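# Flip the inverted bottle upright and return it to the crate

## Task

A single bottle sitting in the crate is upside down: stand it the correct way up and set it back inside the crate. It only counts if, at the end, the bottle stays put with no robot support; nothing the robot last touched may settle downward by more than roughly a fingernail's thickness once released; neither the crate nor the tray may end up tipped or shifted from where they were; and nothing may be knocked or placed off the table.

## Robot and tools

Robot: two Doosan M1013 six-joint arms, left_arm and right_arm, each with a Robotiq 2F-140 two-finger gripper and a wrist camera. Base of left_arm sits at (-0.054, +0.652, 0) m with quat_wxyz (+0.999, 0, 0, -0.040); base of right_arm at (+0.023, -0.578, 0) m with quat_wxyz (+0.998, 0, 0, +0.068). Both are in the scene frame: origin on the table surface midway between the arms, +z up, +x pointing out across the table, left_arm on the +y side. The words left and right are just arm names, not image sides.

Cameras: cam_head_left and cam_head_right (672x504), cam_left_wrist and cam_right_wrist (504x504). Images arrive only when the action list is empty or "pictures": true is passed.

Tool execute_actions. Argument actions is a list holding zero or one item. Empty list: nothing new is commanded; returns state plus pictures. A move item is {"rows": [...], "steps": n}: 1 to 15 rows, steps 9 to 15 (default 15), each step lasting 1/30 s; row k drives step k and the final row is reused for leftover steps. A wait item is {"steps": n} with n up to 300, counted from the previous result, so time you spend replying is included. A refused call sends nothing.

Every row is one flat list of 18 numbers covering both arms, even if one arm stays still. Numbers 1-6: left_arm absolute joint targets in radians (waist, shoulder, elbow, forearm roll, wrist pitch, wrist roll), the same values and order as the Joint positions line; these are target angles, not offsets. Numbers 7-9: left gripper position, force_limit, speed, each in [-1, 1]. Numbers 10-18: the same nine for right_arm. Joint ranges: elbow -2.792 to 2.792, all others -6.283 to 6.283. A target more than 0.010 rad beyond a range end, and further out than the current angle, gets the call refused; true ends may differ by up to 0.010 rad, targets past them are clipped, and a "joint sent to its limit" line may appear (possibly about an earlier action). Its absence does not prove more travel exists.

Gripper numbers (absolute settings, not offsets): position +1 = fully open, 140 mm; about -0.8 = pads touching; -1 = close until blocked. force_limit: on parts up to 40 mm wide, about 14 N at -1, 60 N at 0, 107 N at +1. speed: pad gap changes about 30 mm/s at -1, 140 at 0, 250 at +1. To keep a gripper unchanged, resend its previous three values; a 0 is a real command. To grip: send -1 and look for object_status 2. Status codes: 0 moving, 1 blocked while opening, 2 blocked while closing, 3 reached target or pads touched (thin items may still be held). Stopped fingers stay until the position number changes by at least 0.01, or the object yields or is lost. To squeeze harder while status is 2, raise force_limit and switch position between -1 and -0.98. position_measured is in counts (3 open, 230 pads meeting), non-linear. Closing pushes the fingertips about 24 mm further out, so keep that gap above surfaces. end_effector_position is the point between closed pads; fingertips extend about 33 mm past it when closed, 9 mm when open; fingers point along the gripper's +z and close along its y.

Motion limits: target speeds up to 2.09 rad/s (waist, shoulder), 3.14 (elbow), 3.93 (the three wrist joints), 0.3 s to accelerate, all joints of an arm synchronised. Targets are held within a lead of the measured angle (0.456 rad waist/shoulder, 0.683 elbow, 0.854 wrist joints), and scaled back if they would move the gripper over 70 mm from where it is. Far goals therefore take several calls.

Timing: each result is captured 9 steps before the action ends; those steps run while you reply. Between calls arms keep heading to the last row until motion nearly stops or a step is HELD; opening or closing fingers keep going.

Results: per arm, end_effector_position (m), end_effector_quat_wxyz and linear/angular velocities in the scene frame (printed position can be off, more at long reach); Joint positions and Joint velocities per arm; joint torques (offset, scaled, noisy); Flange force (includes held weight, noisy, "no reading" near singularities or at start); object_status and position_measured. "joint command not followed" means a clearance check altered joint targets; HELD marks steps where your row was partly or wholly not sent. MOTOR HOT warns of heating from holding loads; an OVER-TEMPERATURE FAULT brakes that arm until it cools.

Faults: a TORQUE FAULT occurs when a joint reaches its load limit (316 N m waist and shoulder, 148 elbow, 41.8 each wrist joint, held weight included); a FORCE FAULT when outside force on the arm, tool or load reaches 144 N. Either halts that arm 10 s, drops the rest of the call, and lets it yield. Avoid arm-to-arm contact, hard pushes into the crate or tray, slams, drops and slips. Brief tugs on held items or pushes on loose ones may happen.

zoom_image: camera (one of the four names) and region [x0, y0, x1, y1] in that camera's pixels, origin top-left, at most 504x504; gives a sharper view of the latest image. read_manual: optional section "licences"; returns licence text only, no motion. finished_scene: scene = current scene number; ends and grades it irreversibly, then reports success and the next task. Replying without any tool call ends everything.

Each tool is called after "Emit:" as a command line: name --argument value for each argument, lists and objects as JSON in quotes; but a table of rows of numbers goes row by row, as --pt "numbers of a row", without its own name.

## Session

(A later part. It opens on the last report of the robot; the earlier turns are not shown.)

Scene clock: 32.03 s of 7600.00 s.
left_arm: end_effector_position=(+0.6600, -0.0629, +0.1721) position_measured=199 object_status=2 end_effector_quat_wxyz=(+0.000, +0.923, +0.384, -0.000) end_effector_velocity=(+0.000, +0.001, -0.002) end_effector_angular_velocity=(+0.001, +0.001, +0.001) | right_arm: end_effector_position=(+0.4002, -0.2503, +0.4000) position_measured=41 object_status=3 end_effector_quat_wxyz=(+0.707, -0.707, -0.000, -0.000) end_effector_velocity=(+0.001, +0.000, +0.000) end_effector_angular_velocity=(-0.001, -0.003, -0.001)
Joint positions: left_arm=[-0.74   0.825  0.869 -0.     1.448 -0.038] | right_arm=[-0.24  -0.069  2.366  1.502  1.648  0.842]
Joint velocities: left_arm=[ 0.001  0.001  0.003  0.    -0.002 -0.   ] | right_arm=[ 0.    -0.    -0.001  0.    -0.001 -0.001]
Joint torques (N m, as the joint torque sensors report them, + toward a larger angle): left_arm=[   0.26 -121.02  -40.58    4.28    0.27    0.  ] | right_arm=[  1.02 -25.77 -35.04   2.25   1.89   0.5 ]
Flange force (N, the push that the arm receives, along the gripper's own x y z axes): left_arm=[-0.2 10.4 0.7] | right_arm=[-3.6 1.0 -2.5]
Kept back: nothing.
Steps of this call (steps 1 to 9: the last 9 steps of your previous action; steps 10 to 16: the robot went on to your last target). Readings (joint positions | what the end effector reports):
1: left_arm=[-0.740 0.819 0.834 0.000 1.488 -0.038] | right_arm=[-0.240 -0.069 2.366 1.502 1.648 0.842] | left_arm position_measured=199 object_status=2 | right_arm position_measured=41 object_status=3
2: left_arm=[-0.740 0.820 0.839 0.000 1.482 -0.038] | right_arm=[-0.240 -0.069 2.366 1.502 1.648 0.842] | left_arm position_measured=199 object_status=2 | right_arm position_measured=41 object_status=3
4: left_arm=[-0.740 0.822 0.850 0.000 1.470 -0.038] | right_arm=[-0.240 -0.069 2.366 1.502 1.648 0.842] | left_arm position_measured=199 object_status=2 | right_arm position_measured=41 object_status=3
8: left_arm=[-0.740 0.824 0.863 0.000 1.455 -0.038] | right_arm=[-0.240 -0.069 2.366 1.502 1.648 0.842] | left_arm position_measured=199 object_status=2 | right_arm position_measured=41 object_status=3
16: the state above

Emit:
execute_actions --actions '[{"rows": [ [-0.7398,0.8253,0.8723,0,1.444,-0.038,-1,0.8,-0.5, -0.2396,-0.0689,2.3655,1.5019,1.6482,0.842,0.7,0.6,-0.3], [-0.7398,0.8253,0.8723,0,1.444,-0.038,-1,0.8,-0.5, -0.2396,-0.0689,2.3655,1.5019,1.6482,0.842,0.7,0.6,-0.3], [-0.7398,0.8253,0.8723,0,1.444,-0.038,-1,0.8,-0.5, -0.2396,-0.0689,2.3655,1.5019,1.6482,0.842,0.7,0.6,-0.3], [-0.7398,0.8258,0.875,0,1.4408,-0.038,-1,0.8,-0.5, -0.2396,-0.0689,2.3655,1.5019,1.6482,0.842,0.7,0.6,-0.3] ], "steps": 9}]'

Emit:
execute_actions --actions '[{"steps": 15}]'

Scene clock: 32.57 s of 7600.00 s.
left_arm: end_effector_position=(+0.6600, -0.0629, +0.1719) position_measured=199 object_status=2 end_effector_quat_wxyz=(-0.000, +0.923, +0.384, -0.000) end_effector_velocity=(+0.001, -0.000, +0.000) end_effector_angular_velocity=(+0.001, -0.003, -0.001) | right_arm: end_effector_position=(+0.4002, -0.2503, +0.4000) position_measured=41 object_status=3 end_effector_quat_wxyz=(+0.707, -0.707, -0.000, -0.000) end_effector_velocity=(-0.001, +0.000, +0.000) end_effector_angular_velocity=(-0.000, -0.000, +0.001)
Joint positions: left_arm=[-0.74   0.825  0.869 -0.     1.447 -0.038] | right_arm=[-0.24  -0.069  2.366  1.502  1.648  0.842]
Joint velocities: left_arm=[-0.     0.    -0.001  0.003 -0.001  0.   ] | right_arm=[ 0.001 -0.001  0.    -0.    -0.     0.001]
Joint torques (N m, as the joint torque sensors report them, + toward a larger angle): left_arm=[   0.92 -121.63  -41.93    4.17    0.18    0.03] | right_arm=[  1.24 -26.67 -35.13   2.31   1.9    0.5 ]
Flange force (N, the push that the arm receives, along the gripper's own x y z axes): left_arm=[-0.8 6.4 2.1] | right_arm=[-2.4 2.8 -3.2]
Kept back: the last 9 steps of this action.
Steps of this call (steps 1 to 15: the robot went on to your last target; step 16: nothing new was sent). Readings (joint positions | what the end effector reports):
1: left_arm=[-0.740 0.825 0.869 -0.000 1.447 -0.038] | right_arm=[-0.240 -0.069 2.366 1.502 1.648 0.842] | left_arm position_measured=199 object_status=2 | right_arm position_measured=41 object_status=3
2: left_arm=[-0.740 0.825 0.869 -0.000 1.447 -0.038] | right_arm=[-0.240 -0.069 2.366 1.502 1.648 0.842] | left_arm position_measured=199 object_status=2 | right_arm position_measured=41 object_status=3
4: left_arm=[-0.740 0.825 0.869 -0.000 1.447 -0.038] | right_arm=[-0.240 -0.069 2.366 1.502 1.648 0.842] | left_arm position_measured=199 object_status=2 | right_arm position_measured=41 object_status=3
8: left_arm=[-0.740 0.825 0.869 -0.000 1.447 -0.038] | right_arm=[-0.240 -0.069 2.366 1.502 1.648 0.842] | left_arm position_measured=199 object_status=2 | right_arm position_measured=41 object_status=3
16: the state above

Scene clock: 33.07 s of 7600.00 s.
left_arm: end_effector_position=(+0.6599, -0.0629, +0.1679) position_measured=199 object_status=2 end_effector_quat_wxyz=(+0.000, +0.923, +0.384, -0.000) end_effector_velocity=(-0.000, +0.000, -0.002) end_effector_angular_velocity=(+0.002, +0.002, +0.001) | right_arm: end_effector_position=(+0.4002, -0.2503, +0.4000) position_measured=41 object_status=3 end_effector_quat_wxyz=(+0.707, -0.707, -0.000, -0.000) end_effector_velocity=(+0.000, +0.000, +0.000) end_effector_angular_velocity=(-0.000, -0.003, -0.000)
Joint positions: left_arm=[-0.74   0.826  0.875 -0.     1.441 -0.038] | right_arm=[-0.24  -0.069  2.366  1.502  1.648  0.842]
Joint velocities: left_arm=[ 0.     0.001  0.001 -0.    -0.    -0.001] | right_arm=[ 0.    -0.001 -0.     0.    -0.    -0.002]
Joint torques (N m, as the joint torque sensors report them, + toward a larger angle): left_arm=[   0.42 -121.15  -42.15    4.25    0.26    0.12] | right_arm=[  0.91 -26.33 -34.75   2.27   1.81   0.51]
Flange force (N, the push that the arm receives, along the gripper's own x y z axes): left_arm=[-0.5 4.4 2.8] | right_arm=[-2.3 1.8 -2.5]
Kept back: nothing.
Steps of this call (steps 1 to 9: the last 9 steps of your previous action; steps 10 to 15: the robot went on to your last target). Readings (joint positions | what the end effector reports):
1: left_arm=[-0.740 0.825 0.870 -0.000 1.447 -0.038] | right_arm=[-0.240 -0.069 2.366 1.502 1.648 0.842] | left_arm position_measured=199 object_status=2 | right_arm position_measured=41 object_status=3
2: left_arm=[-0.740 0.825 0.870 -0.000 1.446 -0.038] | right_arm=[-0.240 -0.069 2.366 1.502 1.648 0.842] | left_arm position_measured=199 object_status=2 | right_arm position_measured=41 object_status=3
4: left_arm=[-0.740 0.825 0.872 -0.000 1.445 -0.038] | right_arm=[-0.240 -0.069 2.366 1.502 1.648 0.842] | left_arm position_measured=199 object_status=2 | right_arm position_measured=41 object_status=3
8: left_arm=[-0.740 0.826 0.874 -0.000 1.442 -0.038] | right_arm=[-0.240 -0.069 2.366 1.502 1.648 0.842] | left_arm position_measured=199 object_status=2 | right_arm position_measured=41 object_status=3
15: the state above
All arms were judged still, so your last target was given up. Only a new action makes them travel on or press farther. Fingers that are still opening or closing keep moving.

Emit:
execute_actions --actions '[{"rows": [ [-0.7398,0.8262,0.877,0,1.4384,-0.038,-1,0.8,-0.5, -0.2396,-0.0689,2.3655,1.5019,1.6482,0.842,0.7,0.6,-0.3], [-0.7398,0.8262,0.877,0,1.4384,-0.038,-1,0.8,-0.5, -0.2396,-0.0689,2.3655,1.5019,1.6482,0.842,0.7,0.6,-0.3], [-0.7398,0.8262,0.877,0,1.4384,-0.038,-1,0.8,-0.5, -0.2396,-0.0689,2.3655,1.5019,1.6482,0.842,0.7,0.6,-0.3], [-0.7398,0.8266,0.879,0,1.436,-0.038,-1,0.8,-0.5, -0.2396,-0.0689,2.3655,1.5019,1.6482,0.842,0.7,0.6,-0.3] ], "steps": 9}]'

Emit:
execute_actions --actions '[{"steps": 15}]'

Scene clock: 33.63 s of 7600.00 s.
left_arm: end_effector_position=(+0.6599, -0.0629, +0.1678) position_measured=199 object_status=2 end_effector_quat_wxyz=(-0.000, +0.923, +0.384, -0.000) end_effector_velocity=(+0.000, +0.000, -0.000) end_effector_angular_velocity=(+0.000, +0.000, -0.001) | right_arm: end_effector_position=(+0.4002, -0.2503, +0.4000) position_measured=41 object_status=3 end_effector_quat_wxyz=(+0.707, -0.707, -0.000, -0.000) end_effector_velocity=(+0.000, -0.000, +0.000) end_effector_angular_velocity=(-0.000, -0.001, -0.001)
Joint positions: left_arm=[-0.74   0.826  0.875 -0.     1.441 -0.038] | right_arm=[-0.24  -0.069  2.366  1.502  1.648  0.842]
Joint velocities: left_arm=[ 0.     0.     0.    -0.    -0.     0.001] | right_arm=[-0.001 -0.    -0.001 -0.    -0.    -0.   ]
Joint torques (N m, as the joint torque sensors report them, + toward a larger angle): left_arm=[  -0.4  -120.3   -41.6     4.28    0.06    0.14] | right_arm=[  1.05 -26.   -35.12   2.19   1.91   0.48]
Flange force (N, the push that the arm receives, along the gripper's own x y z axes): left_arm=[0.5 4.8 1.4] | right_arm=[-3.4 1.5 -2.6]
Kept back: the last 9 steps of this action.
Steps of this call (steps 1 to 17: nothing new was sent). Readings (joint positions | what the end effector reports):
1: left_arm=[-0.740 0.826 0.875 -0.000 1.441 -0.038] | right_arm=[-0.240 -0.069 2.366 1.502 1.648 0.842] | left_arm position_measured=199 object_status=2 | right_arm position_measured=41 object_status=3
2: left_arm=[-0.740 0.826 0.875 -0.000 1.441 -0.038] | right_arm=[-0.240 -0.069 2.366 1.502 1.648 0.842] | left_arm position_measured=199 object_status=2 | right_arm position_measured=41 object_status=3
4: left_arm=[-0.740 0.826 0.875 -0.000 1.441 -0.038] | right_arm=[-0.240 -0.069 2.366 1.502 1.648 0.842] | left_arm position_measured=199 object_status=2 | right_arm position_measured=41 object_status=3
8: left_arm=[-0.740 0.826 0.875 -0.000 1.441 -0.038] | right_arm=[-0.240 -0.069 2.366 1.502 1.648 0.842] | left_arm position_measured=199 object_status=2 | right_arm position_measured=41 object_status=3
17: the state above

Scene clock: 34.13 s of 7600.00 s.
left_arm: end_effector_position=(+0.6600, -0.0630, +0.1652) position_measured=199 object_status=2 end_effector_quat_wxyz=(+0.000, +0.923, +0.384, +0.000) end_effector_velocity=(-0.000, -0.000, -0.000) end_effector_angular_velocity=(-0.000, +0.000, -0.000) | right_arm: end_effector_position=(+0.4002, -0.2503, +0.4000) position_measured=41 object_status=3 end_effector_quat_wxyz=(+0.707, -0.707, -0.000, -0.000) end_effector_velocity=(-0.000, -0.000, -0.000) end_effector_angular_velocity=(+0.000, -0.000, +0.000)
Joint positions: left_arm=[-0.74   0.826  0.879 -0.     1.436 -0.038] | right_arm=[-0.24  -0.069  2.366  1.502  1.648  0.842]
Joint velocities: left_arm=[-0.  0. -0. -0. -0.  0.] | right_arm=[-0.     0.     0.    -0.     0.    -0.001]
Joint torques (N m, as the joint torque sensors report them, + toward a larger angle): left_arm=[ -0.52 -77.57 -20.56   3.84  -1.26   0.  ] | right_arm=[  1.42 -26.96 -35.5    2.24   1.86   0.52]
Flange force (N, the push that the arm receives, along the gripper's own x y z axes): left_arm=[0.4 -1.9 -40.1] | right_arm=[-2.1 4.0 -3.9]
Kept back: nothing.
Steps of this call (steps 1 to 9: the last 9 steps of your previous action; steps 10 to 15: the robot went on to your last target). Readings (joint positions | what the end effector reports):
1: left_arm=[-0.740 0.826 0.875 -0.000 1.441 -0.038] | right_arm=[-0.240 -0.069 2.366 1.502 1.648 0.842] | left_arm position_measured=199 object_status=2 | right_arm position_measured=41 object_status=3
2: left_arm=[-0.740 0.826 0.876 -0.000 1.440 -0.038] | right_arm=[-0.240 -0.069 2.366 1.502 1.648 0.842] | left_arm position_measured=199 object_status=2 | right_arm position_measured=41 object_status=3
4: left_arm=[-0.740 0.826 0.876 -0.000 1.439 -0.038] | right_arm=[-0.240 -0.069 2.366 1.502 1.648 0.842] | left_arm position_measured=199 object_status=2 | right_arm position_measured=41 object_status=3
8: left_arm=[-0.740 0.826 0.878 -0.000 1.437 -0.038] | right_arm=[-0.240 -0.069 2.366 1.502 1.648 0.842] | left_arm position_measured=199 object_status=2 | right_arm position_measured=41 object_status=3
15: the state above
All arms were judged still, so your last target was given up. Only a new action makes them travel on or press farther. Fingers that are still opening or closing keep moving.

On the floor. Ease off, release, lift.

Emit:
execute_actions --actions '[{"rows": [ [-0.7398,0.8261,0.8765,0,1.439,-0.038,-1,0.8,-0.5, -0.2396,-0.0689,2.3655,1.5019,1.6482,0.842,0.7,0.6,-0.3], [-0.7398,0.8261,0.8765,0,1.439,-0.038,-1,0.8,-0.5, -0.2396,-0.0689,2.3655,1.5019,1.6482,0.842,0.7,0.6,-0.3], [-0.7398,0.8261,0.8765,0,1.439,-0.038,-1,0.8,-0.5, -0.2396,-0.0689,2.3655,1.5019,1.6482,0.842,0.7,0.6,-0.3], [-0.7398,0.8261,0.8765,0,1.439,-0.038,-1,0.8,-0.5, -0.2396,-0.0689,2.3655,1.5019,1.6482,0.842,0.7,0.6,-0.3], [-0.7398,0.8261,0.8765,0,1.439,-0.038,-0.3,0.8,-0.4, -0.2396,-0.0689,2.3655,1.5019,1.6482,0.842,0.7,0.6,-0.3] ], "steps": 15}]'

Emit:
execute_actions --actions '[{"rows": [ [-0.7398,0.8241,0.8654,0,1.4521,-0.038,-0.3,0.8,-0.4, -0.2396,-0.0689,2.3655,1.5019,1.6482,0.842,0.7,0.6,-0.3], [-0.7398,0.8222,0.8542,0,1.4652,-0.038,-0.3,0.8,-0.4, -0.2396,-0.0689,2.3655,1.5019,1.6482,0.842,0.7,0.6,-0.3], [-0.7398,0.8205,0.8428,0,1.4783,-0.038,-0.3,0.8,-0.4, -0.2396,-0.0689,2.3655,1.5019,1.6482,0.842,0.7,0.6,-0.3], [-0.7398,0.819,0.8311,0,1.4915,-0.038,-0.3,0.8,-0.4, -0.2396,-0.0689,2.3655,1.5019,1.6482,0.842,0.7,0.6,-0.3], [-0.7398,0.8177,0.8192,0,1.5047,-0.038,-0.3,0.8,-0.4, -0.2396,-0.0689,2.3655,1.5019,1.6482,0.842,0.7,0.6,-0.3], [-0.7398,0.8166,0.8071,0,1.5179,-0.038,-0.3,0.8,-0.4, -0.2396,-0.0689,2.3655,1.5019,1.6482,0.842,0.7,0.6,-0.3], [-0.7398,0.8159,0.7947,0,1.531,-0.038,-0.3,0.8,-0.4, -0.2396,-0.0689,2.3655,1.5019,1.6482,0.842,0.7,0.6,-0.3], [-0.7398,0.8154,0.7821,0,1.5441,-0.038,-0.3,0.8,-0.4, -0.2396,-0.0689,2.3655,1.5019,1.6482,0.842,0.7,0.6,-0.3], [-0.7398,0.8151,0.7692,0,1.5573,-0.038,-0.3,0.8,-0.4, -0.2396,-0.0689,2.3655,1.5019,1.6482,0.842,0.7,0.6,-0.3], [-0.7398,0.815,0.7561,0,1.5705,-0.038,-0.3,0.8,-0.4, -0.2396,-0.0689,2.3655,1.5019,1.6482,0.842,0.7,0.6,-0.3], [-0.7398,0.815,0.7427,0,1.5839,-0.038,-0.3,0.8,-0.4, -0.2396,-0.0689,2.3655,1.5019,1.6482,0.842,0.7,0.6,-0.3], [-0.7398,0.8152,0.729,0,1.5974,-0.038,-0.3,0.8,-0.4, -0.2396,-0.0689,2.3655,1.5019,1.6482,0.842,0.7,0.6,-0.3] ], "steps": 13}]'

Emit:
execute_actions --actions '[{"steps": 18}]' --pictures true

Scene clock: 35.83 s of 7600.00 s.
left_arm: end_effector_position=(+0.6599, -0.0628, +0.1656) position_measured=199 object_status=0 end_effector_quat_wxyz=(-0.000, +0.923, +0.384, -0.000) end_effector_velocity=(-0.003, +0.004, -0.005) end_effector_angular_velocity=(+0.013, +0.012, +0.000) | right_arm: end_effector_position=(+0.4002, -0.2503, +0.4000) position_measured=41 object_status=3 end_effector_quat_wxyz=(+0.707, -0.707, -0.000, -0.000) end_effector_velocity=(+0.000, +0.000, -0.000) end_effector_angular_velocity=(+0.000, +0.002, -0.000)
Joint positions: left_arm=[-0.74   0.827  0.878  0.     1.438 -0.038] | right_arm=[-0.24  -0.069  2.366  1.502  1.648  0.842]
Joint velocities: left_arm=[ 0.001  0.004  0.001 -0.     0.012  0.   ] | right_arm=[ 0.001  0.001 -0.     0.001 -0.     0.001]
Joint torques (N m, as the joint torque sensors report them, + toward a larger angle): left_arm=[  -1.23 -103.09  -33.14    3.78    0.89    0.04] | right_arm=[  1.48 -26.11 -34.77   2.21   1.81   0.48]
Flange force (N, the push that the arm receives, along the gripper's own x y z axes): left_arm=[0.8 3.0 -9.2] | right_arm=[-2.4 1.9 -4.0]
Steps of this call (steps 1 to 45: nothing new was sent; steps 46 to 51: the first 6 steps of this action). Readings (joint positions | what the end effector reports):
46: left_arm=[-0.740 0.827 0.879 0.000 1.436 -0.038] | right_arm=[-0.240 -0.069 2.366 1.502 1.648 0.842] | left_arm position_measured=199 object_status=2 | right_arm position_measured=41 object_status=3
47: left_arm=[-0.740 0.827 0.879 0.000 1.436 -0.038] | right_arm=[-0.240 -0.069 2.366 1.502 1.648 0.842] | left_arm position_measured=199 object_status=2 | right_arm position_measured=41 object_status=3
49: left_arm=[-0.740 0.827 0.878 0.000 1.437 -0.038] | right_arm=[-0.240 -0.069 2.366 1.502 1.648 0.842] | left_arm position_measured=199 object_status=2 | right_arm position_measured=41 object_status=3
51: the state above

Scene clock: 36.27 s of 7600.00 s.
left_arm: end_effector_position=(+0.6600, -0.0630, +0.1777) position_measured=167 object_status=3 end_effector_quat_wxyz=(-0.000, +0.923, +0.384, -0.000) end_effector_velocity=(+0.002, -0.002, +0.172) end_effector_angular_velocity=(-0.006, -0.006, -0.001) | right_arm: end_effector_position=(+0.4002, -0.2503, +0.4000) position_measured=41 object_status=3 end_effector_quat_wxyz=(+0.707, -0.707, -0.000, -0.000) end_effector_velocity=(+0.001, -0.000, -0.000) end_effector_angular_velocity=(+0.000, +0.000, -0.000)
Joint positions: left_arm=[-0.74   0.824  0.861  0.     1.457 -0.038] | right_arm=[-0.24  -0.069  2.366  1.502  1.648  0.842]
Joint velocities: left_arm=[ 0.    -0.041 -0.235  0.     0.268  0.001] | right_arm=[-0.     0.001 -0.001  0.    -0.    -0.   ]
Joint torques (N m, as the joint torque sensors report them, + toward a larger angle): left_arm=[  -0.14 -121.23  -44.38    4.5     0.09   -0.04] | right_arm=[  1.14 -25.44 -34.99   2.21   1.89   0.43]
Flange force (N, the push that the arm receives, along the gripper's own x y z axes): left_arm=[0.1 -4.0 -0.8] | right_arm=[-3.6 1.3 -3.1]
Steps of this call (steps 1 to 9: the last 9 steps of your previous action; steps 10 to 13: the first 4 steps of this action). Readings (joint positions | what the end effector reports):
10: left_arm=[-0.740 0.826 0.876 0.000 1.439 -0.038] | right_arm=[-0.240 -0.069 2.366 1.502 1.648 0.842] | left_arm position_measured=167 object_status=0 | right_arm position_measured=41 object_status=3
11: left_arm=[-0.740 0.826 0.874 0.000 1.443 -0.038] | right_arm=[-0.240 -0.069 2.366 1.502 1.648 0.842] | left_arm position_measured=167 object_status=0 | right_arm position_measured=41 object_status=3
13: the state above

Scene clock: 36.87 s of 7600.00 s.
left_arm: end_effector_position=(+0.6600, -0.0629, +0.2597) position_measured=167 object_status=3 end_effector_quat_wxyz=(-0.000, +0.923, +0.384, +0.000) end_effector_velocity=(-0.000, -0.000, +0.003) end_effector_angular_velocity=(-0.001, +0.002, +0.001) | right_arm: end_effector_position=(+0.4002, -0.2503, +0.4000) position_measured=41 object_status=3 end_effector_quat_wxyz=(+0.707, -0.707, -0.000, -0.000) end_effector_velocity=(+0.000, +0.000, -0.000) end_effector_angular_velocity=(+0.000, +0.001, -0.000)
Joint positions: left_arm=[-0.74   0.815  0.73   0.     1.597 -0.038] | right_arm=[-0.24  -0.069  2.366  1.502  1.648  0.842]
Joint velocities: left_arm=[ 0.     0.001 -0.007 -0.002  0.007 -0.   ] | right_arm=[ 0.     0.001  0.001  0.    -0.    -0.   ]
Joint torques (N m, as the joint torque sensors report them, + toward a larger angle): left_arm=[   0.84 -118.74  -42.      4.14    0.48    0.02] | right_arm=[  1.67 -25.91 -35.3    2.28   1.81   0.4 ]
Flange force (N, the push that the arm receives, along the gripper's own x y z axes): left_arm=[-0.9 1.8 1.9] | right_arm=[-4.0 1.6 -4.6]
Kept back: nothing.
Steps of this call (steps 1 to 9: the last 9 steps of your previous action; steps 10 to 18: the robot went on to your last target). Readings (joint positions | what the end effector reports):
1: left_arm=[-0.740 0.822 0.853 0.000 1.467 -0.038] | right_arm=[-0.240 -0.069 2.366 1.502 1.648 0.842] | left_arm position_measured=167 object_status=3 | right_arm position_measured=41 object_status=3
2: left_arm=[-0.740 0.821 0.843 0.000 1.478 -0.038] | right_arm=[-0.240 -0.069 2.366 1.502 1.648 0.842] | left_arm position_measured=167 object_status=3 | right_arm position_measured=41 object_status=3
4: left_arm=[-0.740 0.818 0.822 0.000 1.501 -0.038] | right_arm=[-0.240 -0.069 2.366 1.502 1.648 0.842] | left_arm position_measured=167 object_status=3 | right_arm position_measured=41 object_status=3
8: left_arm=[-0.740 0.816 0.774 0.000 1.552 -0.038] | right_arm=[-0.240 -0.069 2.366 1.502 1.648 0.842] | left_arm position_measured=167 object_status=3 | right_arm position_measured=41 object_status=3
18: the state above

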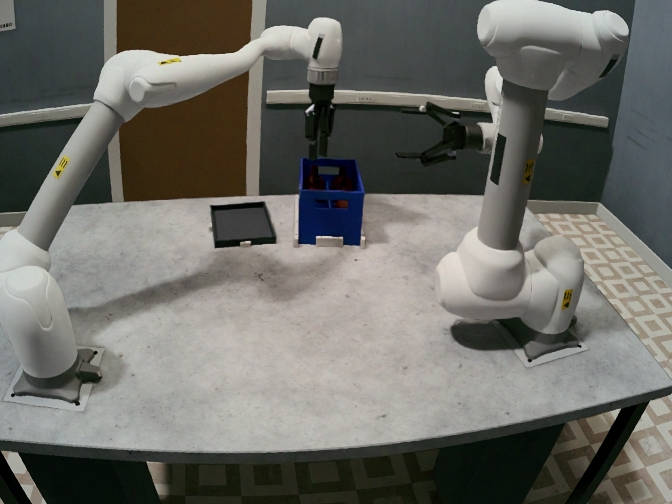

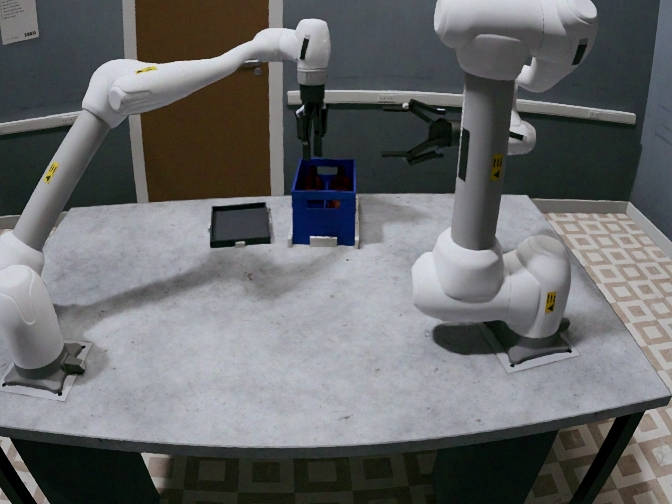

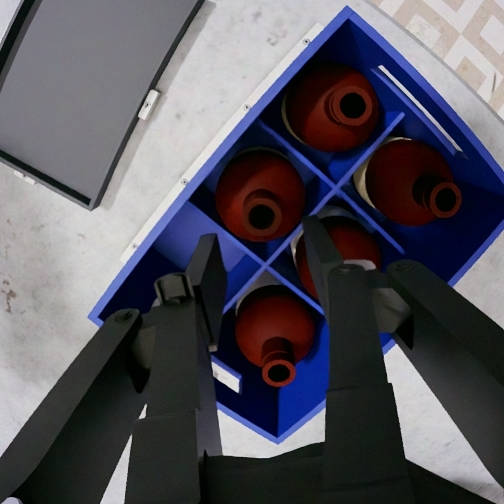

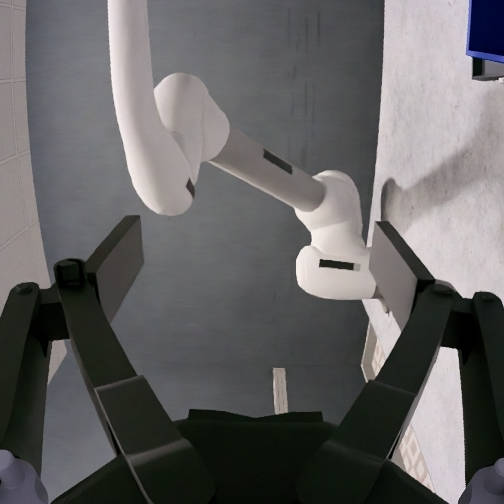

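Emit:
finished_scene --scene 2

The scene is finished: the task was done.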